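# Collect floor foam blocks into the tote by the door

## Task

Place each yellow foam block lying on this room's floor completely inside the tote near the door. Leave the blocks resting on the desks exactly where they were, with the same face up. The tote must end resting on the floor. The robot must not tip over or finish leaning. Anything that stays in place only because the robot is holding it does not count.

## Robot and tools

ROBOT. TidyBot++: a mobile base 0.54 m long, 0.50 m wide and 0.38 m tall on four powered casters, carrying a single seven-joint arm with a two-finger gripper. The shoulder is 0.12 m ahead of the base centre and 0.68 m above the floor. base_camera is fixed on the base and looks forward and down. wrist_camera is a fisheye on the hand and looks along it. The arm begins folded with the hand pointing down. In that state it reaches up to 0.08 m beyond the base front, and the elbow can be as high as 1.15 m.

FRAMES. Base frame: origin on the floor below the base centre, x forward, y left, z up. hand_pose is given in this frame and is the point between the finger pads. Its own z axis runs out along the fingers, and its y axis is the line the pads close along. The odometry frame is the base frame as it was when the scene began. base_odometry only counts wheel rotation, so slip shows up as travel, and it drifts by centimetres and degrees over many moves. Heading grows to the left and lies in -3.142 to 3.142. base_tilt is in degrees, with forward and right positive when the robot leans that way, and carries a fixed bias of about 1 degree.

execute_actions. Argument actions is a list of zero or one action. An empty list only reports state and images. One action may hold base, joints, speeds, or any mix; its motions start together. base takes exactly one key, each a relative offset from where the base last measured itself: translate_m (metres, forward positive, -2 to 2), strafe_m (metres, left positive, -2 to 2) or rotate_rad (radians, counter-clockwise from above positive, -6.3 to 6.3). joints holds absolute targets by name, angles in radians: joint_1_rad (whole arm about vertical, any angle, clockwise from above positive, opposite to rotate_rad), joint_2_rad shoulder -2.249 to 2.249, joint_3_rad any angle, joint_4_rad elbow -2.579 to 2.579, joint_5_rad any angle, joint_6_rad wrist -2.099 to 2.099, joint_7_rad any angle (hand roll; with the hand down positive is counter-clockwise from above, and at 1.57 the fingers part toward left and right). gripper_pos is a unitless 0 (open) to 1 (shut); pad gap is roughly 85 x (1 - gripper_pos) mm. Tolerances for done: 0.039 for joints 1 to 4, 0.056 for 5 to 7, 0.03 for the gripper. Any-angle joints take the short way, so turn further in steps under half a revolution. speeds caps top speed for that action only: translate_m and strafe_m 0.05 to 0.5 m/s, rotate_rad 0.1 to 1.57 rad/s (maximum is the default). A base move needing over 8.667 s, or any action over 15 s, is refused. cameras is a list of base_camera, wrist_camera or all; omitted or null gives all, [] gives none. An unknown key or value out of range rejects the call and nothing moves. A joint or base left out may keep pushing toward its earlier target.

ARM GEOMETRY. With joint_1_rad 0, joint_3_rad 3.14 and joint_5_rad 0 the arm stays in the vertical x-z plane. Tilt from vertical (forward positive): upper arm = joint_2_rad, forearm = joint_2_rad - joint_4_rad, hand = that minus joint_6_rad. Lengths 0.42, 0.31, 0.31 m; the hand point sits ahead of the shoulder by the sum of length x sin and above it by the sum of length x cos. Joints move at up to 1.39 rad/s (1.22 for joints 5 to 7). A downward hand reaches at most about 0.94 m high, only near the base. Closed fingertips stick out about 20 mm past hand_pose.

OTHER TOOLS. wait: seconds 0 to 10; commands nothing and returns state and images. zoom_image: camera (base_camera 644x364 or wrist_camera 644x476) and region [x0, y0, x1, y1] in pixels of its latest full image, top-left origin, at most 504 by 504. read_manual: section licences; only returns licence texts. finished_scene: scene is the current scene number; ends it for good and says whether the goal holds; the result then gives the next task. Replying with no tool call ends everything.

RESULT LINES. base_status and joint_status: done; off_target (stopped short, may still push); contact_stop or time_out (target dropped, holds in place); not_followed plus 'joint command not followed' and a cause line when the self-collision check blocks all arm targets (nothing guards against hitting the base). A blocked base may still say done after stopping short. on_its_own covers motion not commanded by the call. motor_effort is percent of maximum, peak in brackets, noisy. ARM HIT marks a hard knock on the base or arm. Torque faults (joints 1 to 4 limit 104.5 N m, warning 56.7; joints 5 to 7 limit 51.3, warning 29.4) freeze the arm and gripper 10 s and skip the rest of the call. Motor temperatures are listed per joint; MOTOR HOT appears from 60 C, and at 75 C an OVER-TEMPERATURE FAULT lets the arm sink, with limit_stop_at_motor_heat in joint_status; resend the target afterwards. Changed camera calibrations are listed.

CAUTIONS. The robot holds the last command while you think. Friction leaves joints a little off; correct by sending last command + (wanted - read). Fingers sent near the floor can strike it. A held load makes the arm sag; never command a joint to its current reading while carrying. Driving while the arm is snagged above about 0.8 m can topple the robot; sideways force on a raised hand can lift wheels; backing off rights a slight lean. A blocked base shoves hard. Avoid drops, slams, hard hits and strong pushes.

Each tool is called in YAML: its name, and indented under it one key for each argument.

## Session

execute_actions:
  actions: []

Scene clock: 0.00 s.
Motor temperatures (°C, as the motors report them): [35 36 32 38 36 44 44]
base_odometry: x=+0.000 y=+0.000 heading=+0.000 (m, m, rad; odometry frame)
base_tilt: forward=+0.4 right=-0.1 (deg)
base_status: not commanded
joint_positions: joint_1_rad=-0.030 joint_2_rad=-0.353 joint_3_rad=+3.104 joint_4_rad=-2.547 joint_5_rad=+0.049 joint_6_rad=-0.855 joint_7_rad=+1.599 gripper_pos=+0.000
joint_status: not commanded
motor_effort: joint_1_rad=+0 joint_2_rad=-2 joint_3_rad=+1 joint_4_rad=+15 joint_5_rad=+1 joint_6_rad=+1 joint_7_rad=-1 (%)
hand_pose: x=+0.2579 y=-0.0023 z=+0.5834 quat_wxyz=(+0.025, +0.997, +0.062, +0.047) (m; base frame)
pictures: base_camera, wrist_camera
Images, in order (width x height): base_camera 644x364, wrist_camera 644x476.

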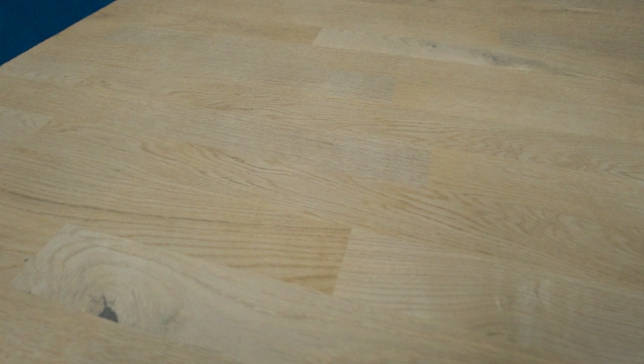

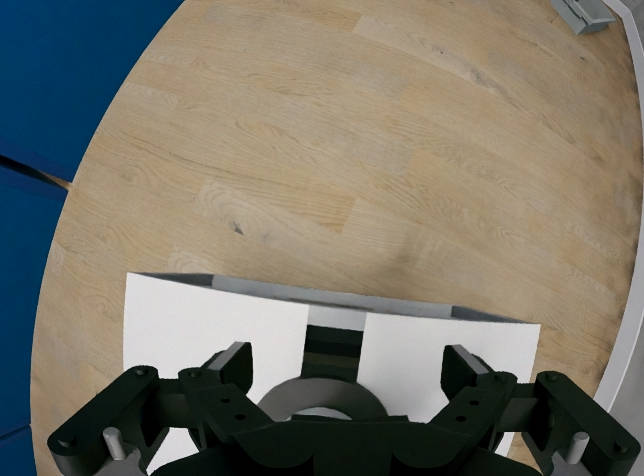

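execute_actions:
  actions:
    - {"joints":{"joint_2_rad":-0.3,"joint_4_rad":-1.2,"joint_6_rad":-1.0}}
  cameras: ["wrist_camera"]

execute_actions:
  actions:
    - {"joints":{"joint_1_rad":1.57}}
  cameras: ["wrist_camera"]

execute_actions:
  actions:
    - {"joints":{"joint_1_rad":3.1}}
  cameras: ["wrist_camera"]

execute_actions:
  actions:
    - {"joints":{"joint_1_rad":-1.6}}
  cameras: ["wrist_camera"]

Scene clock: 17.03 s.
Motor temperatures (°C, as the motors report them): [35 36 32 38 36 44 44]
base_odometry: x=+0.000 y=+0.000 heading=+0.000 (m, m, rad; odometry frame)
base_tilt: forward=+0.4 right=-0.1 (deg)
base_status: not commanded
joint_positions: joint_1_rad=-0.030 joint_2_rad=-0.313 joint_3_rad=+3.104 joint_4_rad=-1.211 joint_5_rad=+0.049 joint_6_rad=-0.978 joint_7_rad=+1.599 gripper_pos=+0.000
joint_status: all done
motor_effort: joint_1_rad=-1(1) joint_2_rad=-8(11) joint_3_rad=+1(1) joint_4_rad=+19(22) joint_5_rad=+0(0) joint_6_rad=+8(8) joint_7_rad=-1(1) (%)
hand_pose: x=+0.5311 y=+0.0218 z=+1.1845 quat_wxyz=(+0.018, +0.805, +0.040, +0.591) (m; base frame)
pictures: wrist_camera
camera_calibration (this result's frames):
wrist_camera: T_world_to_cam=[[0.0660241, -0.994392, 0.0826107, -0.105763], [-0.322361, -0.0996087, -0.941361, 1.34517], [0.944311, 0.035522, -0.32713, 0.021705], [0, 0, 0, 1]] pos_world=[0.420117, 0.02805, 1.28213]
Images, in order (width x height): wrist_camera 644x476.

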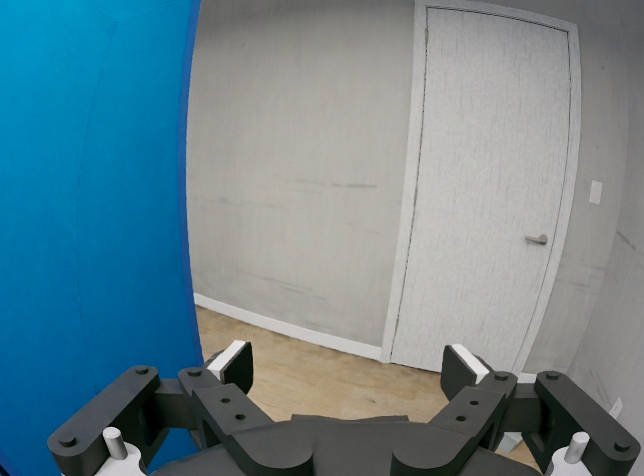

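Scene clock: 19.83 s.
Motor temperatures (°C, as the motors report them): [35 36 32 38 36 44 44]
base_odometry: x=+0.000 y=+0.000 heading=+0.000 (m, m, rad; odometry frame)
base_tilt: forward=+0.4 right=-0.1 (deg)
base_status: not commanded
joint_positions: joint_1_rad=+1.555 joint_2_rad=-0.310 joint_3_rad=+3.104 joint_4_rad=-1.211 joint_5_rad=+0.049 joint_6_rad=-0.978 joint_7_rad=+1.599 gripper_pos=+0.000
joint_status: all done
motor_effort: joint_1_rad=-1(1) joint_2_rad=-8(9) joint_3_rad=+1(2) joint_4_rad=+19(19) joint_5_rad=+0(0) joint_6_rad=+8(8) joint_7_rad=-1(1) (%)
hand_pose: x=+0.1352 y=-0.4139 z=+1.1833 quat_wxyz=(+0.433, +0.595, -0.545, +0.402) (m; base frame)
pictures: wrist_camera
camera_calibration (this result's frames):
wrist_camera: T_world_to_cam=[[-0.995194, -0.0527535, 0.0824985, 0.020599], [-0.0952634, 0.32655, -0.940367, 1.31747], [0.0226677, -0.943706, -0.330006, 0.133342], [0, 0, 0, 1]] pos_world=[0.142984, -0.303297, 1.28121]
Images, in order (width x height): wrist_camera 644x476.

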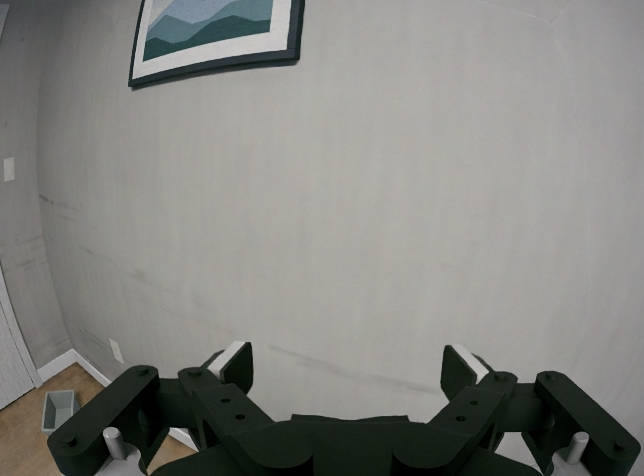

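Scene clock: 22.60 s.
Motor temperatures (°C, as the motors report them): [35 36 32 38 36 44 44]
base_odometry: x=+0.000 y=+0.000 heading=+0.000 (m, m, rad; odometry frame)
base_tilt: forward=+0.4 right=-0.1 (deg)
base_status: not commanded
joint_positions: joint_1_rad=+3.085 joint_2_rad=-0.310 joint_3_rad=+3.104 joint_4_rad=-1.211 joint_5_rad=+0.049 joint_6_rad=-0.978 joint_7_rad=+1.599 gripper_pos=+0.000
joint_status: all done
motor_effort: joint_1_rad=+0(1) joint_2_rad=-8(9) joint_3_rad=+1(2) joint_4_rad=+19(19) joint_5_rad=+0(1) joint_6_rad=+8(8) joint_7_rad=-1(1) (%)
hand_pose: x=-0.2940 y=-0.0331 z=+1.1832 quat_wxyz=(+0.590, +0.052, -0.805, -0.010) (m; base frame)
pictures: wrist_camera
camera_calibration (this result's frames):
wrist_camera: T_world_to_cam=[[-0.0933463, 0.99221, 0.0824946, -0.0867183], [0.322492, 0.108521, -0.940331, 1.26773], [-0.941958, -0.0611725, -0.33011, 0.248203], [0, 0, 0, 1]] pos_world=[-0.18313, -0.0363492, 1.28117]
Images, in order (width x height): wrist_camera 644x476.

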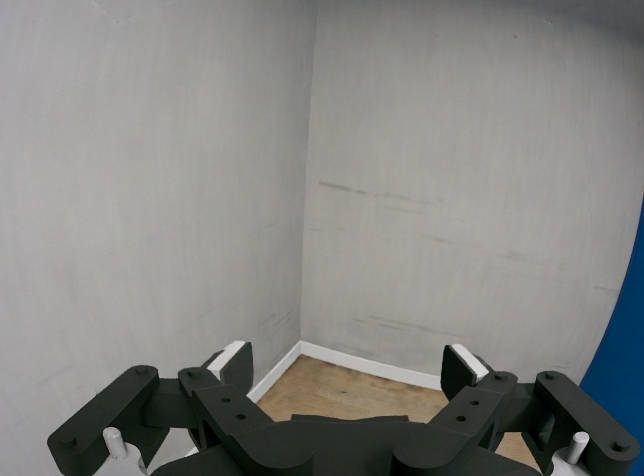

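Scene clock: 25.40 s.
Motor temperatures (°C, as the motors report them): [35 36 32 38 36 44 44]
base_odometry: x=+0.000 y=+0.000 heading=+0.000 (m, m, rad; odometry frame)
base_tilt: forward=+0.4 right=-0.1 (deg)
base_status: not commanded
joint_positions: joint_1_rad=+4.668 joint_2_rad=-0.310 joint_3_rad=+3.104 joint_4_rad=-1.211 joint_5_rad=+0.049 joint_6_rad=-0.978 joint_7_rad=+1.599 gripper_pos=+0.000
joint_status: all done
motor_effort: joint_1_rad=-1(1) joint_2_rad=-7(9) joint_3_rad=+1(1) joint_4_rad=+19(19) joint_5_rad=+0(1) joint_6_rad=+8(8) joint_7_rad=-1(1) (%)
hand_pose: x=+0.0910 y=+0.4134 z=+1.1832 quat_wxyz=(+0.408, -0.537, -0.603, -0.427) (m; base frame)
pictures: wrist_camera
camera_calibration (this result's frames):
wrist_camera: T_world_to_cam=[[0.993287, 0.0810928, 0.0824899, -0.216024], [0.104534, -0.323926, -0.94029, 1.29364], [-0.04953, 0.942601, -0.330228, 0.142085], [0, 0, 0, 1]] pos_world=[0.0863824, 0.302631, 1.28113]
Images, in order (width x height): wrist_camera 644x476.

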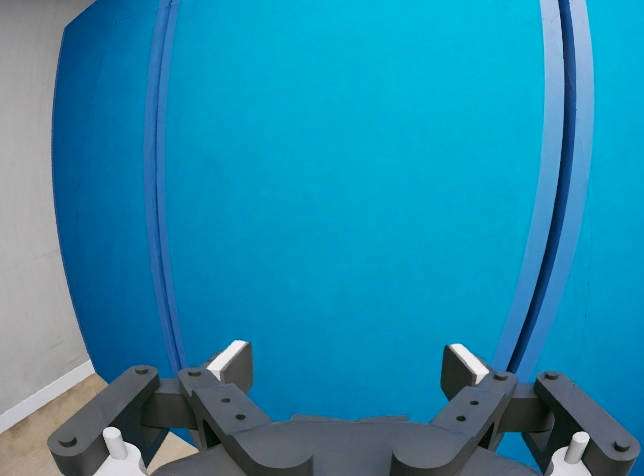

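execute_actions:
  actions:
    - {"base":{"rotate_rad":-0.35},"joints":{"joint_1_rad":0,"joint_6_rad":-1.3}}
  cameras: []

execute_actions:
  actions:
    - {"base":{"translate_m":1.3}}

execute_actions:
  actions:
    - {"joints":{"joint_1_rad":-1.5}}
  cameras: ["wrist_camera"]

Scene clock: 36.10 s.
Motor temperatures (°C, as the motors report them): [35 36 32 38 36 44 44]
base_odometry: x=+0.000 y=+0.000 heading=-0.349 (m, m, rad; odometry frame)
base_tilt: forward=+0.4 right=-0.1 (deg)
base_status: done
joint_positions: joint_1_rad=+6.268 joint_2_rad=-0.306 joint_3_rad=+3.104 joint_4_rad=-1.211 joint_5_rad=+0.049 joint_6_rad=-1.279 joint_7_rad=+1.599 gripper_pos=+0.000
joint_status: all done
motor_effort: joint_1_rad=-1(0) joint_2_rad=-8(10) joint_3_rad=+1(2) joint_4_rad=+18(19) joint_5_rad=+0(1) joint_6_rad=+7(9) joint_7_rad=-1(0) (%)
hand_pose: x=+0.4936 y=+0.0110 z=+1.0982 quat_wxyz=(-0.024, -0.887, -0.034, -0.461) (m; base frame)
pictures: none
No camera images: the call's "cameras" was empty. Leave "cameras" out to get every camera's image.

Scene clock: 40.07 s.
Motor temperatures (°C, as the motors report them): [35 36 32 38 36 44 44]
base_odometry: x=+1.221 y=-0.447 heading=-0.350 (m, m, rad; odometry frame)
base_tilt: forward=+0.4 right=-0.1 (deg)
base_status: done
joint_positions: joint_1_rad=+6.268 joint_2_rad=-0.297 joint_3_rad=+3.104 joint_4_rad=-1.210 joint_5_rad=+0.049 joint_6_rad=-1.282 joint_7_rad=+1.599 gripper_pos=+0.000
joint_status: not commanded
motor_effort: joint_1_rad=-1(0) joint_2_rad=-7(11) joint_3_rad=+1(2) joint_4_rad=+18(19) joint_5_rad=+0(1) joint_6_rad=+7(8) joint_7_rad=-1(1) (%)
hand_pose: x=+0.4967 y=+0.0110 z=+1.0945 quat_wxyz=(-0.024, -0.889, -0.034, -0.456) (m; base frame)
pictures: base_camera, wrist_camera
camera_calibration (this result's frames):
wrist_camera: T_world_to_cam=[[0.0614611, -0.99557, 0.0711576, -0.0920118], [-0.603773, -0.0938536, -0.791612, 1.22402], [0.794784, 0.00569032, -0.606866, 0.405905], [0, 0, 0, 1]] pos_world=[0.422081, 0.0209652, 1.22183]
Images, in order (width x height): base_camera 644x364, wrist_camera 644x476.

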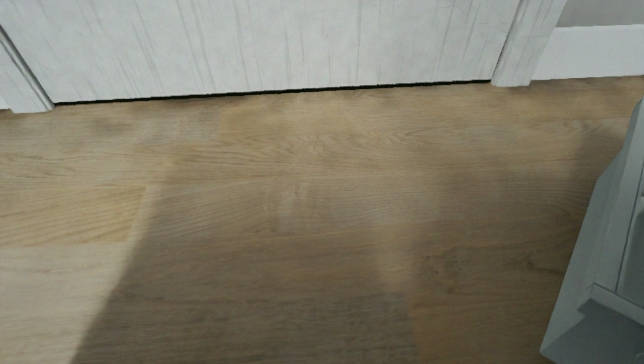

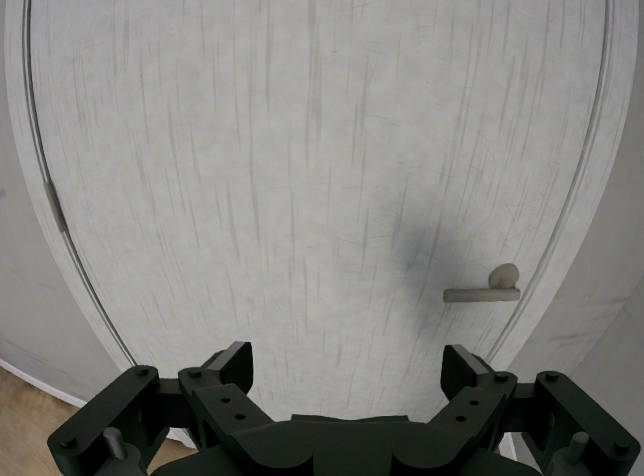

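Scene clock: 42.80 s.
Motor temperatures (°C, as the motors report them): [35 36 32 38 36 44 44]
base_odometry: x=+1.221 y=-0.447 heading=-0.350 (m, m, rad; odometry frame)
base_tilt: forward=+0.4 right=-0.1 (deg)
base_status: not commanded
joint_positions: joint_1_rad=+4.799 joint_2_rad=-0.297 joint_3_rad=+3.104 joint_4_rad=-1.210 joint_5_rad=+0.049 joint_6_rad=-1.282 joint_7_rad=+1.599 gripper_pos=+0.000
joint_status: all done
motor_effort: joint_1_rad=-1(0) joint_2_rad=-8(8) joint_3_rad=+1(2) joint_4_rad=+18(18) joint_5_rad=+0(1) joint_6_rad=+7(7) joint_7_rad=-1(0) (%)
hand_pose: x=+0.1464 y=+0.3769 z=+1.0945 quat_wxyz=(+0.288, -0.637, -0.621, -0.354) (m; base frame)
pictures: wrist_camera
camera_calibration (this result's frames):
wrist_camera: T_world_to_cam=[[0.996675, -0.0397044, 0.0711578, -0.203302], [0.0322099, -0.610175, -0.791612, 1.14834], [0.0748492, 0.791272, -0.606867, 0.491578], [0, 0, 0, 1]] pos_world=[0.128844, 0.303645, 1.22183]
Images, in order (width x height): wrist_camera 644x476.

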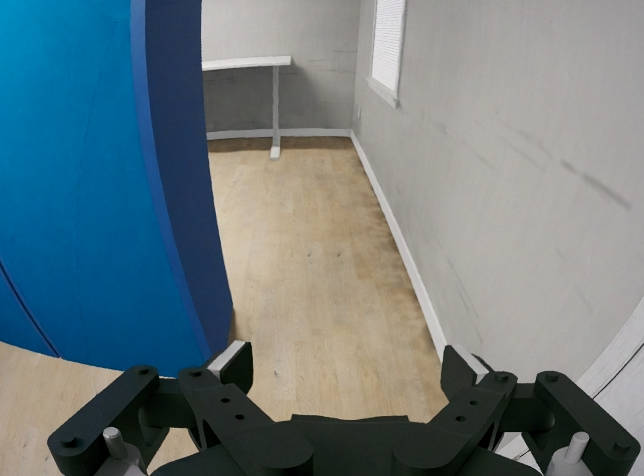

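execute_actions:
  actions:
    - {"base":{"strafe_m":0.3},"joints":{"joint_1_rad":0}}
  cameras: []

execute_actions:
  actions:
    - {"base":{"translate_m":0.25}}
  cameras: []

execute_actions:
  actions:
    - {"base":{"rotate_rad":1.57}}

Scene clock: 54.73 s.
Motor temperatures (°C, as the motors report them): [35 36 32 38 36 44 44]
base_odometry: x=+1.324 y=-0.165 heading=-0.351 (m, m, rad; odometry frame)
base_tilt: forward=+0.4 right=-0.2 (deg)
base_status: done
joint_positions: joint_1_rad=+6.268 joint_2_rad=-0.290 joint_3_rad=+3.104 joint_4_rad=-1.209 joint_5_rad=+0.049 joint_6_rad=-1.283 joint_7_rad=+1.599 gripper_pos=+0.000
joint_status: all done
motor_effort: joint_1_rad=-1(0) joint_2_rad=-8(12) joint_3_rad=+1(2) joint_4_rad=+18(19) joint_5_rad=+0(1) joint_6_rad=+7(7) joint_7_rad=-1(0) (%)
hand_pose: x=+0.4992 y=+0.0110 z=+1.0920 quat_wxyz=(-0.023, -0.891, -0.034, -0.453) (m; base frame)
pictures: none
No camera images: the call's "cameras" was empty. Leave "cameras" out to get every camera's image.

Scene clock: 56.47 s.
Motor temperatures (°C, as the motors report them): [35 36 32 38 36 44 44]
base_odometry: x=+1.559 y=-0.251 heading=-0.350 (m, m, rad; odometry frame)
base_tilt: forward=+0.4 right=-0.1 (deg)
base_status: done
joint_positions: joint_1_rad=+6.268 joint_2_rad=-0.324 joint_3_rad=+3.104 joint_4_rad=-1.207 joint_5_rad=+0.049 joint_6_rad=-1.313 joint_7_rad=+1.599 gripper_pos=+0.000
joint_status: not commanded
motor_effort: joint_1_rad=+0(1) joint_2_rad=-1(12) joint_3_rad=+2(3) joint_4_rad=+17(22) joint_5_rad=+1(2) joint_6_rad=+9(17) joint_7_rad=-1(3) (%)
hand_pose: x=+0.4798 y=+0.0102 z=+1.0982 quat_wxyz=(-0.024, -0.889, -0.033, -0.455) (m; base frame)
pictures: none
No camera images: the call's "cameras" was empty. Leave "cameras" out to get every camera's image.

Scene clock: 58.77 s.
Motor temperatures (°C, as the motors report them): [35 36 32 38 36 44 44]
base_odometry: x=+1.559 y=-0.251 heading=+1.219 (m, m, rad; odometry frame)
base_tilt: forward=+0.4 right=-0.1 (deg)
base_status: done
joint_positions: joint_1_rad=+6.281 joint_2_rad=-0.292 joint_3_rad=+3.106 joint_4_rad=-1.207 joint_5_rad=+0.049 joint_6_rad=-1.314 joint_7_rad=+1.599 gripper_pos=+0.000
joint_status: not commanded
motor_effort: joint_1_rad=-1(4) joint_2_rad=-8(11) joint_3_rad=+1(3) joint_4_rad=+18(19) joint_5_rad=+0(4) joint_6_rad=+7(13) joint_7_rad=-1(0) (%)
hand_pose: x=+0.4927 y=+0.0043 z=+1.0863 quat_wxyz=(-0.027, -0.897, -0.026, -0.441) (m; base frame)
pictures: base_camera, wrist_camera
camera_calibration (this result's frames):
wrist_camera: T_world_to_cam=[[0.0466148, -0.996517, 0.0691446, -0.0883142], [-0.631382, -0.0830324, -0.771014, 1.20567], [0.77407, -0.00771601, -0.633053, 0.442905], [0, 0, 0, 1]] pos_world=[0.422517, 0.0155208, 1.21608]
Images, in order (width x height): base_camera 644x364, wrist_camera 644x476.

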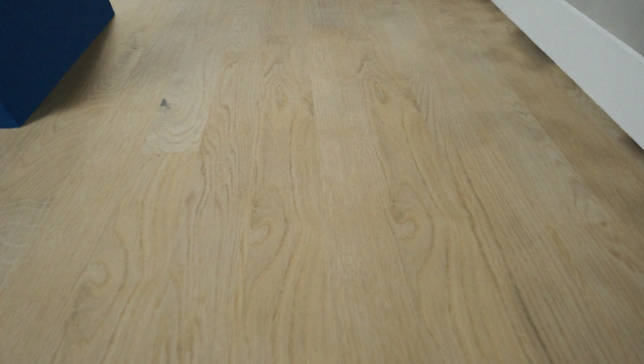

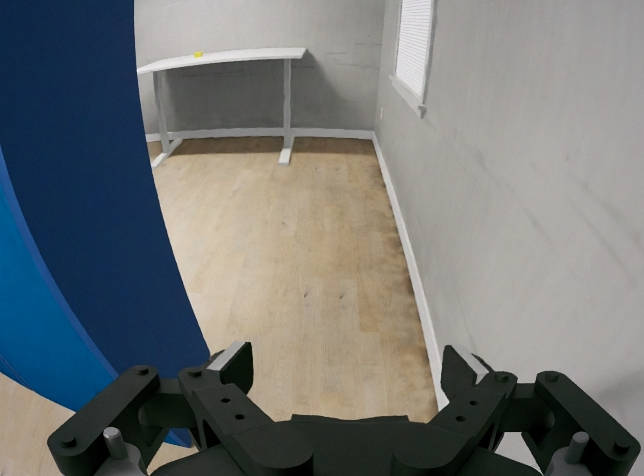

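Oops, grazed the wall lightly. Continue.

execute_actions:
  actions:
    - {"base":{"rotate_rad":0.08}}
  cameras: []

execute_actions:
  actions:
    - {"base":{"translate_m":1.5}}
  cameras: []

execute_actions:
  actions:
    - {"joints":{"joint_1_rad":-1.2}}

execute_actions:
  actions:
    - {"joints":{"joint_1_rad":-2.4}}
  cameras: ["wrist_camera"]

Scene clock: 72.73 s.
Motor temperatures (°C, as the motors report them): [35 36 32 39 36 44 44]
base_odometry: x=+1.559 y=-0.251 heading=+1.298 (m, m, rad; odometry frame)
base_tilt: forward=+0.4 right=-0.1 (deg)
base_status: done
joint_positions: joint_1_rad=+6.281 joint_2_rad=-0.292 joint_3_rad=+3.103 joint_4_rad=-1.207 joint_5_rad=+0.049 joint_6_rad=-1.314 joint_7_rad=+1.599 gripper_pos=+0.000
joint_status: not commanded
motor_effort: joint_1_rad=-1(2) joint_2_rad=-8(8) joint_3_rad=+1(3) joint_4_rad=+18(18) joint_5_rad=+0(2) joint_6_rad=+7(7) joint_7_rad=-1(0) (%)
hand_pose: x=+0.4926 y=+0.0057 z=+1.0863 quat_wxyz=(-0.027, -0.897, -0.028, -0.441) (m; base frame)
pictures: none
No camera images: the call's "cameras" was empty. Leave "cameras" out to get every camera's image.

Scene clock: 77.10 s.
Motor temperatures (°C, as the motors report them): [35 36 32 39 36 44 44]
base_odometry: x=+1.961 y=+1.195 heading=+1.299 (m, m, rad; odometry frame)
base_tilt: forward=+0.4 right=-0.1 (deg)
base_status: done
joint_positions: joint_1_rad=+6.281 joint_2_rad=-0.296 joint_3_rad=+3.103 joint_4_rad=-1.207 joint_5_rad=+0.049 joint_6_rad=-1.314 joint_7_rad=+1.599 gripper_pos=+0.000
joint_status: not commanded
motor_effort: joint_1_rad=+0(0) joint_2_rad=-7(11) joint_3_rad=+1(2) joint_4_rad=+18(19) joint_5_rad=+0(1) joint_6_rad=+7(7) joint_7_rad=-1(1) (%)
hand_pose: x=+0.4911 y=+0.0057 z=+1.0879 quat_wxyz=(-0.027, -0.896, -0.028, -0.443) (m; base frame)
pictures: none
No camera images: the call's "cameras" was empty. Leave "cameras" out to get every camera's image.

Scene clock: 79.57 s.
Motor temperatures (°C, as the motors report them): [35 36 32 39 36 44 44]
base_odometry: x=+1.961 y=+1.195 heading=+1.299 (m, m, rad; odometry frame)
base_tilt: forward=+0.5 right=-0.1 (deg)
base_status: not commanded
joint_positions: joint_1_rad=+5.099 joint_2_rad=-0.296 joint_3_rad=+3.103 joint_4_rad=-1.207 joint_5_rad=+0.049 joint_6_rad=-1.314 joint_7_rad=+1.599 gripper_pos=+0.000
joint_status: all done
motor_effort: joint_1_rad=-1(0) joint_2_rad=-8(8) joint_3_rad=+1(2) joint_4_rad=+18(18) joint_5_rad=+0(1) joint_6_rad=+7(7) joint_7_rad=-1(1) (%)
hand_pose: x=+0.2546 y=+0.3465 z=+1.0879 quat_wxyz=(+0.225, -0.728, -0.522, -0.382) (m; base frame)
pictures: base_camera, wrist_camera
camera_calibration (this result's frames):
wrist_camera: T_world_to_cam=[[0.940731, -0.331815, 0.0701657, -0.195416], [-0.158649, -0.613389, -0.773682, 1.15136], [0.299758, 0.716695, -0.629676, 0.496884], [0, 0, 0, 1]] pos_world=[0.21755, 0.285273, 1.21737]
Images, in order (width x height): base_camera 644x364, wrist_camera 644x476.

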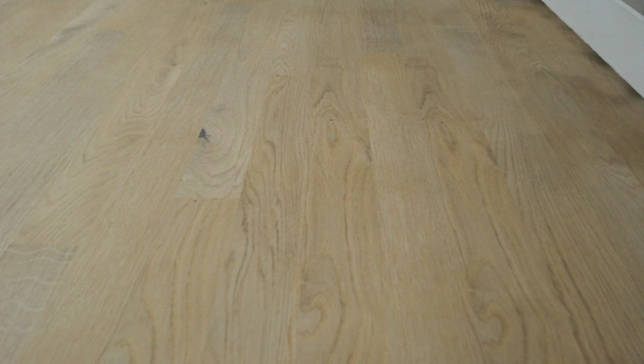

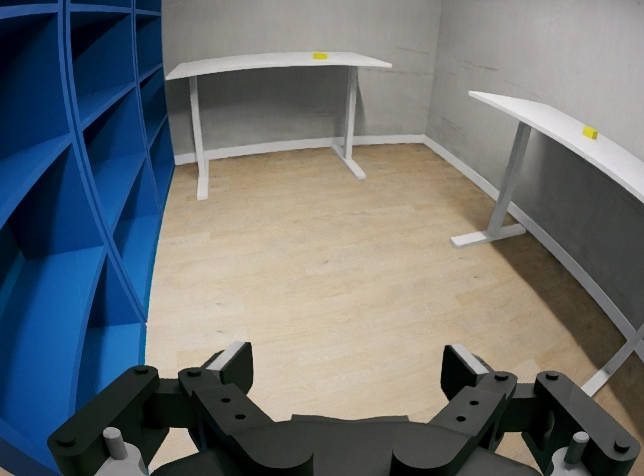

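Scene clock: 82.03 s.
Motor temperatures (°C, as the motors report them): [35 36 32 39 36 44 44]
base_odometry: x=+1.961 y=+1.195 heading=+1.299 (m, m, rad; odometry frame)
base_tilt: forward=+0.4 right=-0.1 (deg)
base_status: not commanded
joint_positions: joint_1_rad=+3.899 joint_2_rad=-0.296 joint_3_rad=+3.103 joint_4_rad=-1.207 joint_5_rad=+0.049 joint_6_rad=-1.314 joint_7_rad=+1.599 gripper_pos=+0.000
joint_status: all done
motor_effort: joint_1_rad=+0(0) joint_2_rad=-7(8) joint_3_rad=+1(2) joint_4_rad=+18(18) joint_5_rad=+1(1) joint_6_rad=+7(7) joint_7_rad=+0(0) (%)
hand_pose: x=-0.1548 y=+0.2520 z=+1.0879 quat_wxyz=(+0.401, -0.306, -0.842, -0.189) (m; base frame)
pictures: wrist_camera
camera_calibration (this result's frames):
wrist_camera: T_world_to_cam=[[0.650146, 0.756563, 0.0701657, -0.160836], [0.514215, -0.370133, -0.773682, 1.07129], [-0.559368, 0.539087, -0.629677, 0.59912], [0, 0, 0, 1]] pos_world=[-0.111175, 0.195223, 1.21737]
Images, in order (width x height): wrist_camera 644x476.

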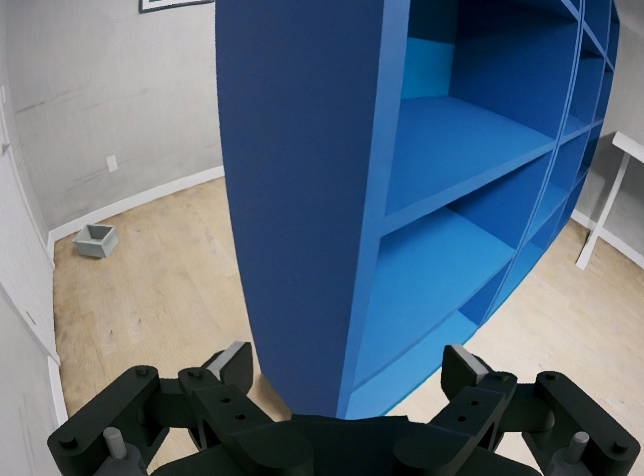

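execute_actions:
  actions:
    - {"joints":{"joint_1_rad":-0.5,"joint_6_rad":-1.8}}
  cameras: ["wrist_camera"]

execute_actions:
  actions:
    - {"joints":{"joint_1_rad":-2.0}}
  cameras: ["wrist_camera"]

Scene clock: 93.13 s.
Motor temperatures (°C, as the motors report them): [35 36 32 39 36 44 44]
base_odometry: x=+1.961 y=+1.195 heading=+1.299 (m, m, rad; odometry frame)
base_tilt: forward=+0.4 right=-0.1 (deg)
base_status: not commanded
joint_positions: joint_1_rad=+5.767 joint_2_rad=-0.296 joint_3_rad=+3.103 joint_4_rad=-1.207 joint_5_rad=+0.049 joint_6_rad=-1.779 joint_7_rad=+1.599 gripper_pos=+0.000
joint_status: all done
motor_effort: joint_1_rad=-1(1) joint_2_rad=-5(7) joint_3_rad=+1(2) joint_4_rad=+17(18) joint_5_rad=+0(1) joint_6_rad=+4(7) joint_7_rad=-1(1) (%)
hand_pose: x=+0.3463 y=+0.1284 z=+0.9972 quat_wxyz=(+0.031, -0.936, -0.271, -0.223) (m; base frame)
pictures: wrist_camera
camera_calibration (this result's frames):
wrist_camera: T_world_to_cam=[[0.537209, -0.841968, 0.0499619, -0.122208], [-0.757764, -0.5078, -0.409796, 0.792981], [0.370406, 0.182287, -0.910808, 0.893154], [0, 0, 0, 1]] pos_world=[0.335714, 0.13697, 1.14456]
Images, in order (width x height): wrist_camera 644x476.

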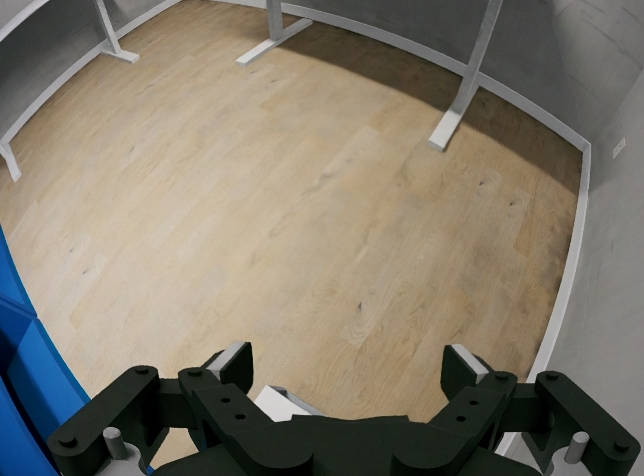

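Scene clock: 95.87 s.
Motor temperatures (°C, as the motors report them): [35 36 32 39 36 44 44]
base_odometry: x=+1.961 y=+1.195 heading=+1.299 (m, m, rad; odometry frame)
base_tilt: forward=+0.4 right=-0.1 (deg)
base_status: not commanded
joint_positions: joint_1_rad=+4.299 joint_2_rad=-0.296 joint_3_rad=+3.103 joint_4_rad=-1.207 joint_5_rad=+0.049 joint_6_rad=-1.779 joint_7_rad=+1.599 gripper_pos=+0.000
joint_status: all done
motor_effort: joint_1_rad=-1(0) joint_2_rad=-5(6) joint_3_rad=+1(1) joint_4_rad=+16(16) joint_5_rad=+0(1) joint_6_rad=+4(4) joint_7_rad=+0(0) (%)
hand_pose: x=+0.0145 y=+0.2392 z=+0.9972 quat_wxyz=(+0.173, -0.514, -0.828, -0.145) (m; base frame)
pictures: wrist_camera
camera_calibration (this result's frames):
wrist_camera: T_world_to_cam=[[0.892576, 0.44812, 0.0499618, -0.164497], [0.427493, -0.805802, -0.409796, 0.651936], [-0.143378, 0.387133, -0.910808, 0.954294], [0, 0, 0, 1]] pos_world=[0.00495379, 0.229607, 1.14456]
Images, in order (width x height): wrist_camera 644x476.

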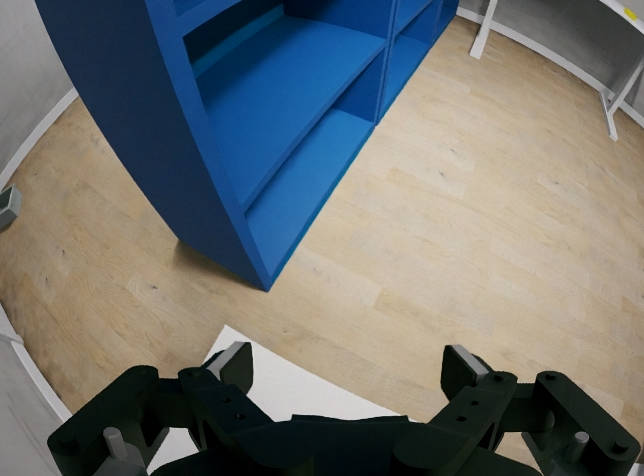

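execute_actions:
  actions:
    - {"base":{"translate_m":-1.6},"joints":{"joint_1_rad":-1.6,"joint_6_rad":-1.4}}
  cameras: ["wrist_camera"]

Scene clock: 106.53 s.
Motor temperatures (°C, as the motors report them): [35 36 32 39 36 44 44]
base_odometry: x=+1.534 y=-0.347 heading=+1.300 (m, m, rad; odometry frame)
base_tilt: forward=+0.4 right=-0.1 (deg)
base_status: done
joint_positions: joint_1_rad=+4.670 joint_2_rad=-0.297 joint_3_rad=+3.105 joint_4_rad=-1.207 joint_5_rad=+0.049 joint_6_rad=-1.419 joint_7_rad=+1.599 gripper_pos=+0.000
joint_status: all done
motor_effort: joint_1_rad=-1(2) joint_2_rad=-7(10) joint_3_rad=+1(4) joint_4_rad=+18(18) joint_5_rad=+0(2) joint_6_rad=+6(7) joint_7_rad=-1(1) (%)
hand_pose: x=+0.1015 y=+0.3503 z=+1.0634 quat_wxyz=(+0.267, -0.617, -0.680, -0.293) (m; base frame)
pictures: wrist_camera
camera_calibration (this result's frames):
wrist_camera: T_world_to_cam=[[0.993857, 0.0893738, 0.0652779, -0.196079], [0.109336, -0.701415, -0.704317, 1.04028], [-0.0171605, 0.707127, -0.706878, 0.642238], [0, 0, 0, 1]] pos_world=[0.0921549, 0.29305, 1.19947]
Images, in order (width x height): wrist_camera 644x476.

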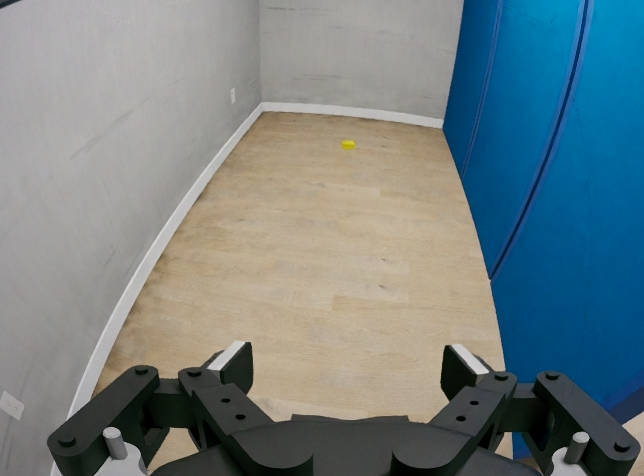

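execute_actions:
  actions:
    - {"base":{"rotate_rad":1.5},"joints":{"joint_1_rad":0,"joint_6_rad":-1.7}}
  cameras: []

execute_actions:
  actions:
    - {"base":{"translate_m":1.8}}

Scene clock: 117.70 s.
Motor temperatures (°C, as the motors report them): [35 36 32 39 36 44 44]
base_odometry: x=+1.534 y=-0.347 heading=+2.799 (m, m, rad; odometry frame)
base_tilt: forward=+0.4 right=-0.1 (deg)
base_status: done
joint_positions: joint_1_rad=+6.268 joint_2_rad=-0.297 joint_3_rad=+3.105 joint_4_rad=-1.207 joint_5_rad=+0.049 joint_6_rad=-1.679 joint_7_rad=+1.599 gripper_pos=+0.000
joint_status: all done
motor_effort: joint_1_rad=-1(1) joint_2_rad=-6(9) joint_3_rad=+1(2) joint_4_rad=+17(18) joint_5_rad=+1(1) joint_6_rad=+5(6) joint_7_rad=-1(1) (%)
hand_pose: x=+0.4072 y=+0.0043 z=+1.0124 quat_wxyz=(-0.025, -0.961, -0.030, -0.273) (m; base frame)
pictures: none
No camera images: the call's "cameras" was empty. Leave "cameras" out to get every camera's image.

Scene clock: 122.67 s.
Motor temperatures (°C, as the motors report them): [35 36 32 39 36 44 44]
base_odometry: x=-0.163 y=+0.254 heading=+2.800 (m, m, rad; odometry frame)
base_tilt: forward=+0.4 right=-0.1 (deg)
base_status: done
joint_positions: joint_1_rad=+6.268 joint_2_rad=-0.296 joint_3_rad=+3.105 joint_4_rad=-1.207 joint_5_rad=+0.049 joint_6_rad=-1.682 joint_7_rad=+1.599 gripper_pos=+0.000
joint_status: not commanded
motor_effort: joint_1_rad=-1(0) joint_2_rad=-6(9) joint_3_rad=+1(2) joint_4_rad=+17(18) joint_5_rad=+1(1) joint_6_rad=+5(6) joint_7_rad=-1(1) (%)
hand_pose: x=+0.4066 y=+0.0042 z=+1.0118 quat_wxyz=(-0.025, -0.962, -0.030, -0.271) (m; base frame)
pictures: base_camera, wrist_camera
camera_calibration (this result's frames):
wrist_camera: T_world_to_cam=[[0.065293, -0.996418, 0.0537324, -0.0711989], [-0.864271, -0.0833843, -0.496067, 0.910343], [0.498771, -0.0140496, -0.86662, 0.810623], [0, 0, 0, 1]] pos_world=[0.387117, 0.0163533, 1.15792]
Images, in order (width x height): base_camera 644x364, wrist_camera 644x476.

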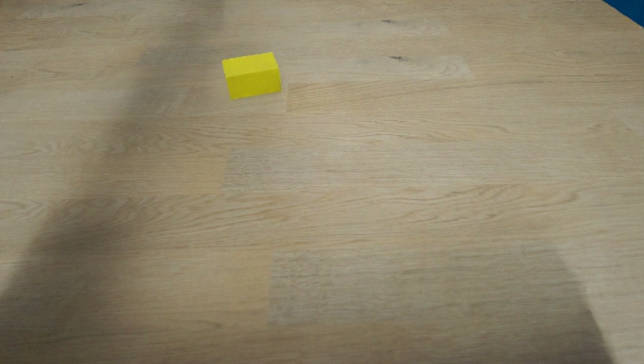

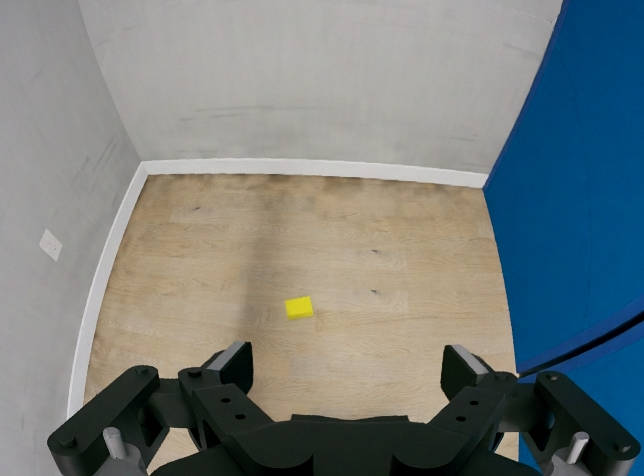

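execute_actions:
  actions:
    - {"base":{"strafe_m":0.12},"joints":{"joint_2_rad":1.372,"joint_4_rad":-1.547,"joint_6_rad":-0.222,"joint_7_rad":0.15,"joint_3_rad":3.14,"joint_5_rad":0}}
  cameras: []

execute_actions:
  actions:
    - {"base":{"translate_m":0.19}}

Scene clock: 142.07 s.
Motor temperatures (°C, as the motors report them): [35 36 32 39 36 44 44]
base_odometry: x=-0.203 y=+0.141 heading=+2.800 (m, m, rad; odometry frame)
base_tilt: forward=+0.5 right=-0.1 (deg)
base_status: done
joint_positions: joint_1_rad=+6.269 joint_2_rad=+1.371 joint_3_rad=+3.123 joint_4_rad=-1.533 joint_5_rad=+0.033 joint_6_rad=-0.243 joint_7_rad=+0.188 gripper_pos=+0.000
joint_status: all done
motor_effort: joint_1_rad=-1(1) joint_2_rad=-47(54) joint_3_rad=+0(3) joint_4_rad=+4(18) joint_5_rad=+0(2) joint_6_rad=+0(6) joint_7_rad=+0(1) (%)
hand_pose: x=+0.6028 y=+0.0171 z=+0.1485 quat_wxyz=(+0.002, -0.786, +0.618, +0.006) (m; base frame)
pictures: none
No camera images: the call's "cameras" was empty. Leave "cameras" out to get every camera's image.

Scene clock: 143.67 s.
Motor temperatures (°C, as the motors report them): [35 36 32 39 36 44 44]
base_odometry: x=-0.383 y=+0.204 heading=+2.801 (m, m, rad; odometry frame)
base_tilt: forward=+0.5 right=-0.1 (deg)
base_status: done
joint_positions: joint_1_rad=+6.269 joint_2_rad=+1.372 joint_3_rad=+3.124 joint_4_rad=-1.539 joint_5_rad=+0.033 joint_6_rad=-0.239 joint_7_rad=+0.188 gripper_pos=+0.000
joint_status: not commanded
motor_effort: joint_1_rad=-1(2) joint_2_rad=-47(51) joint_3_rad=-1(1) joint_4_rad=+4(6) joint_5_rad=+0(0) joint_6_rad=+0(1) joint_7_rad=-1(1) (%)
hand_pose: x=+0.6004 y=+0.0167 z=+0.1478 quat_wxyz=(+0.001, -0.786, +0.618, +0.006) (m; base frame)
pictures: base_camera, wrist_camera
camera_calibration (this result's frames):
wrist_camera: T_world_to_cam=[[-0.968865, -0.247235, -0.0132557, 0.593254], [-0.247567, 0.968108, 0.0384273, 0.183501], [0.0033324, 0.0405125, -0.999173, 0.281569], [0, 0, 0, 1]] pos_world=[0.619274, -0.0423827, 0.282149]
Images, in order (width x height): base_camera 644x364, wrist_camera 644x476.

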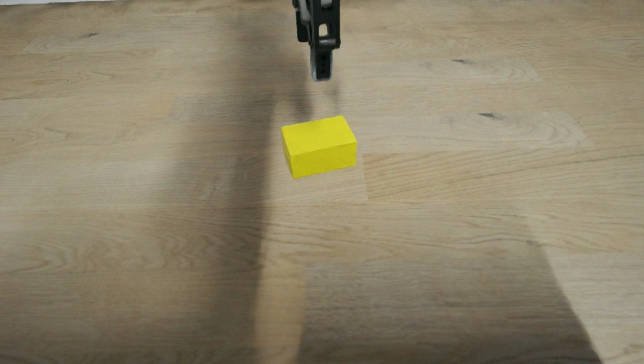

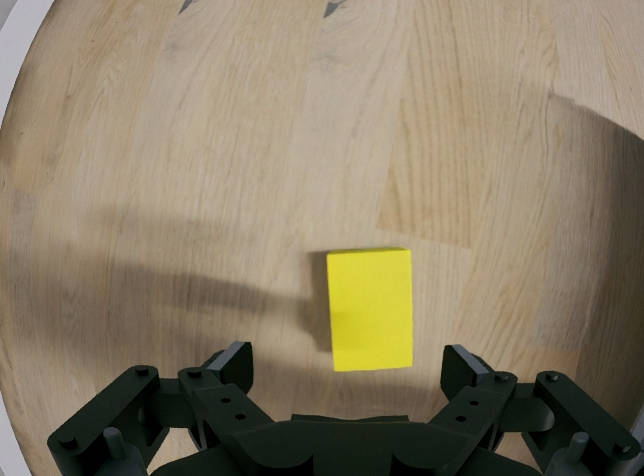

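execute_actions:
  actions:
    - {"base":{"translate_m":-0.017},"joints":{"joint_2_rad":1.66,"joint_4_rad":-1.285,"joint_6_rad":-0.185}}

execute_actions:
  actions:
    - {"joints":{"gripper_pos":1}}
  cameras: []

Scene clock: 155.67 s.
Motor temperatures (°C, as the motors report them): [35 36 32 39 36 44 44]
base_odometry: x=-0.367 y=+0.198 heading=+2.801 (m, m, rad; odometry frame)
base_tilt: forward=+0.5 right=-0.1 (deg)
base_status: done
joint_positions: joint_1_rad=+6.270 joint_2_rad=+1.662 joint_3_rad=+3.125 joint_4_rad=-1.301 joint_5_rad=+0.033 joint_6_rad=-0.206 joint_7_rad=+0.188 gripper_pos=+0.000
joint_status: all done
motor_effort: joint_1_rad=+0(2) joint_2_rad=-47(50) joint_3_rad=-1(1) joint_4_rad=+3(6) joint_5_rad=+0(0) joint_6_rad=+0(0) joint_7_rad=-1(1) (%)
hand_pose: x=+0.5851 y=+0.0160 z=+0.0231 quat_wxyz=(-0.005, -0.784, +0.620, +0.014) (m; base frame)
pictures: base_camera, wrist_camera
camera_calibration (this result's frames):
wrist_camera: T_world_to_cam=[[-0.970219, -0.242176, 0.00515327, 0.576876], [-0.241732, 0.969366, 0.0435371, 0.181582], [-0.0155391, 0.0409948, -0.999039, 0.168014], [0, 0, 0, 1]] pos_world=[0.606201, -0.0432017, 0.156974]
Images, in order (width x height): base_camera 644x364, wrist_camera 644x476.

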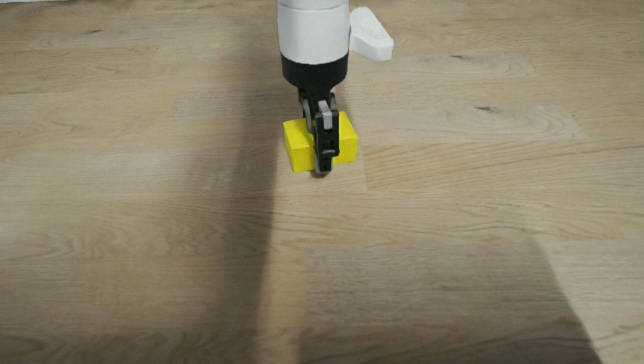

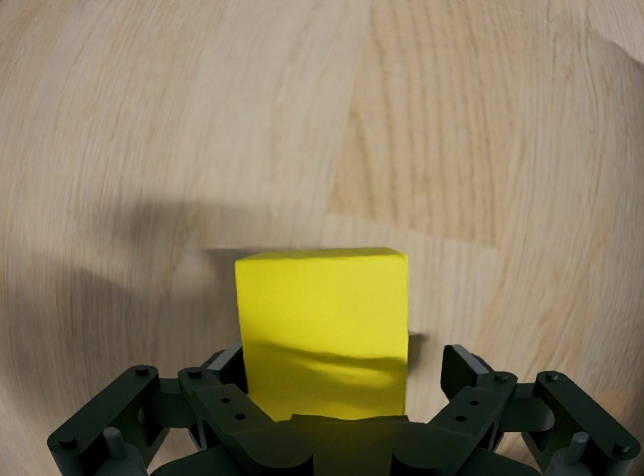

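Scene clock: 156.77 s.
Motor temperatures (°C, as the motors report them): [35 36 32 39 36 44 44]
base_odometry: x=-0.367 y=+0.198 heading=+2.801 (m, m, rad; odometry frame)
base_tilt: forward=+0.4 right=-0.1 (deg)
base_status: not commanded
joint_positions: joint_1_rad=+6.270 joint_2_rad=+1.659 joint_3_rad=+3.125 joint_4_rad=-1.296 joint_5_rad=+0.033 joint_6_rad=-0.205 joint_7_rad=+0.188 gripper_pos=+0.373
joint_status: gripper_pos off_target (ended at +0.373, target +1.000)
motor_effort: joint_1_rad=-1(1) joint_2_rad=-48(49) joint_3_rad=+0(1) joint_4_rad=+3(9) joint_5_rad=+0(0) joint_6_rad=+0(6) joint_7_rad=+0(0) (%)
hand_pose: x=+0.5905 y=+0.0161 z=+0.0248 quat_wxyz=(-0.002, -0.784, +0.620, +0.010) (m; base frame)
pictures: none
No camera images: the call's "cameras" was empty. Leave "cameras" out to get every camera's image.

execute_actions:
  actions:
    - {"joints":{"joint_2_rad":0.5,"joint_4_rad":-2.0,"joint_6_rad":-0.64,"joint_7_rad":1.57}}
  cameras: []

execute_actions:
  actions:
    - {"base":{"rotate_rad":2.92}}
  cameras: []

execute_actions:
  actions:
    - {"base":{"translate_m":1.3}}

Scene clock: 169.83 s.
Motor temperatures (°C, as the motors report them): [35 37 32 39 36 44 44]
base_odometry: x=-0.367 y=+0.198 heading=+2.801 (m, m, rad; odometry frame)
base_tilt: forward=+0.4 right=-0.1 (deg)
base_status: not commanded
joint_positions: joint_1_rad=+6.270 joint_2_rad=+0.506 joint_3_rad=+3.125 joint_4_rad=-1.987 joint_5_rad=+0.033 joint_6_rad=-0.621 joint_7_rad=+1.533 gripper_pos=+0.373
joint_status: all done
motor_effort: joint_1_rad=-1(0) joint_2_rad=-34(51) joint_3_rad=+0(1) joint_4_rad=+11(12) joint_5_rad=+0(0) joint_6_rad=+1(1) joint_7_rad=-1(1) (%)
hand_pose: x=+0.5214 y=+0.0085 z=+0.4882 quat_wxyz=(-0.005, -1.000, -0.008, -0.014) (m; base frame)
pictures: none
No camera images: the call's "cameras" was empty. Leave "cameras" out to get every camera's image.

Scene clock: 173.07 s.
Motor temperatures (°C, as the motors report them): [35 37 32 39 36 44 44]
base_odometry: x=-0.367 y=+0.199 heading=-0.563 (m, m, rad; odometry frame)
base_tilt: forward=+0.4 right=-0.1 (deg)
base_status: done
joint_positions: joint_1_rad=+6.279 joint_2_rad=+0.506 joint_3_rad=+3.134 joint_4_rad=-1.987 joint_5_rad=+0.029 joint_6_rad=-0.621 joint_7_rad=+1.533 gripper_pos=+0.373
joint_status: not commanded
motor_effort: joint_1_rad=-1(2) joint_2_rad=-34(35) joint_3_rad=+0(2) joint_4_rad=+11(11) joint_5_rad=+0(1) joint_6_rad=+1(1) joint_7_rad=-1(1) (%)
hand_pose: x=+0.5215 y=+0.0010 z=+0.4881 quat_wxyz=(-0.007, -1.000, +0.002, -0.014) (m; base frame)
pictures: none
No camera images: the call's "cameras" was empty. Leave "cameras" out to get every camera's image.

Scene clock: 177.03 s.
Motor temperatures (°C, as the motors report them): [35 37 32 39 36 44 44]
base_odometry: x=+0.734 y=-0.493 heading=-0.562 (m, m, rad; odometry frame)
base_tilt: forward=+0.4 right=-0.1 (deg)
base_status: done
joint_positions: joint_1_rad=+6.279 joint_2_rad=+0.505 joint_3_rad=+3.134 joint_4_rad=-1.992 joint_5_rad=+0.029 joint_6_rad=-0.624 joint_7_rad=+1.533 gripper_pos=+0.373
joint_status: not commanded
motor_effort: joint_1_rad=-1(2) joint_2_rad=-34(35) joint_3_rad=+0(0) joint_4_rad=+11(13) joint_5_rad=+0(1) joint_6_rad=+1(1) joint_7_rad=-1(0) (%)
hand_pose: x=+0.5181 y=+0.0010 z=+0.4877 quat_wxyz=(-0.007, -1.000, +0.002, -0.011) (m; base frame)
pictures: base_camera, wrist_camera
camera_calibration (this result's frames):
wrist_camera: T_world_to_cam=[[0.00861758, -0.999946, -0.00585698, 0.00483705], [-0.999946, -0.00865162, 0.00581296, 0.571937], [-0.00586331, 0.00580656, -0.999966, 0.627215], [0, 0, 0, 1]] pos_world=[0.575542, 0.00614301, 0.623897]
Images, in order (width x height): base_camera 644x364, wrist_camera 644x476.

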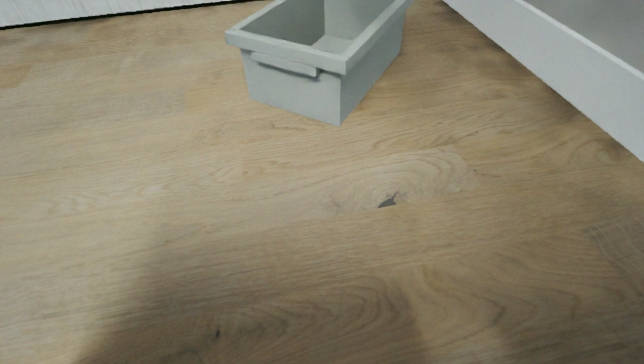

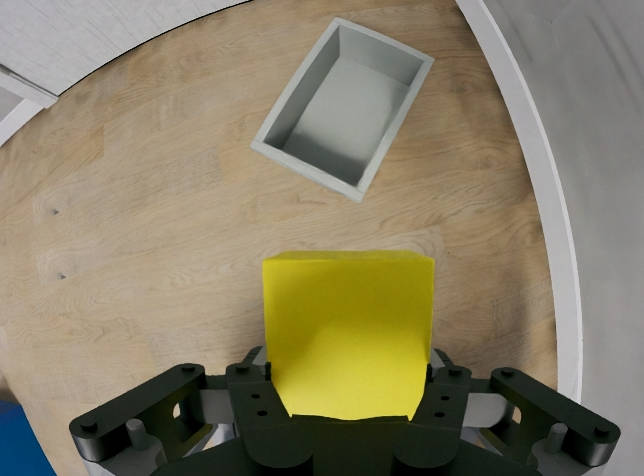

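execute_actions:
  actions:
    - {"base":{"translate_m":0.2},"joints":{"joint_2_rad":1.2,"joint_4_rad":-1.65,"joint_6_rad":-0.29,"joint_7_rad":1.1}}

Scene clock: 185.73 s.
Motor temperatures (°C, as the motors report them): [35 37 32 39 36 44 44]
base_odometry: x=+0.903 y=-0.599 heading=-0.561 (m, m, rad; odometry frame)
base_tilt: forward=+0.5 right=-0.1 (deg)
base_status: done
joint_positions: joint_1_rad=+6.279 joint_2_rad=+1.202 joint_3_rad=+3.134 joint_4_rad=-1.667 joint_5_rad=+0.029 joint_6_rad=-0.311 joint_7_rad=+1.139 gripper_pos=+0.373
joint_status: all done
motor_effort: joint_1_rad=-1(2) joint_2_rad=-46(49) joint_3_rad=+0(1) joint_4_rad=+5(13) joint_5_rad=+0(0) joint_6_rad=+0(1) joint_7_rad=+0(1) (%)
hand_pose: x=+0.5846 y=+0.0049 z=+0.2200 quat_wxyz=(-0.005, -0.980, +0.197, +0.018) (m; base frame)
pictures: base_camera, wrist_camera
camera_calibration (this result's frames):
wrist_camera: T_world_to_cam=[[-0.375715, -0.92673, -0.00304143, 0.230336], [-0.925087, 0.374849, 0.0608384, 0.582308], [-0.0552407, 0.0256715, -0.998143, 0.388293], [0, 0, 0, 1]] pos_world=[0.646676, -0.0147863, 0.352846]
Images, in order (width x height): base_camera 644x364, wrist_camera 644x476.

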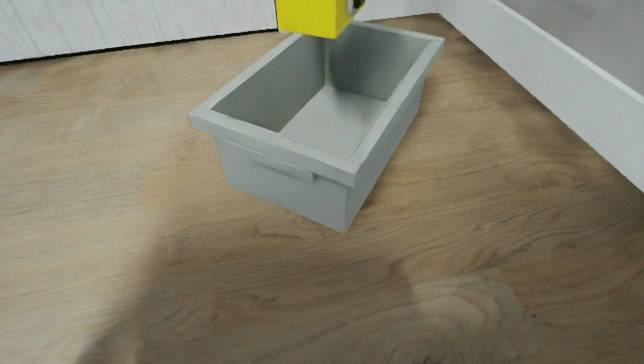

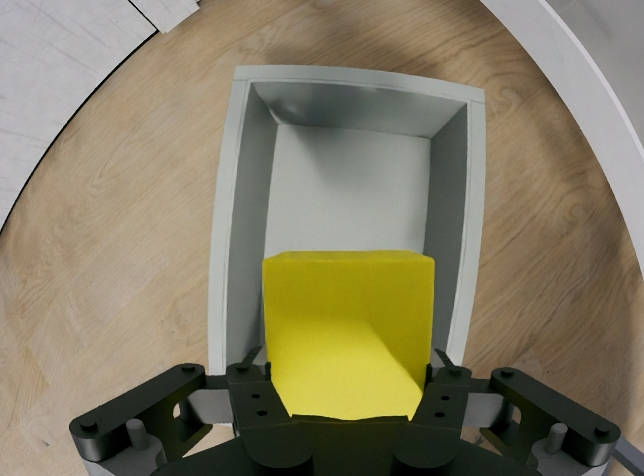

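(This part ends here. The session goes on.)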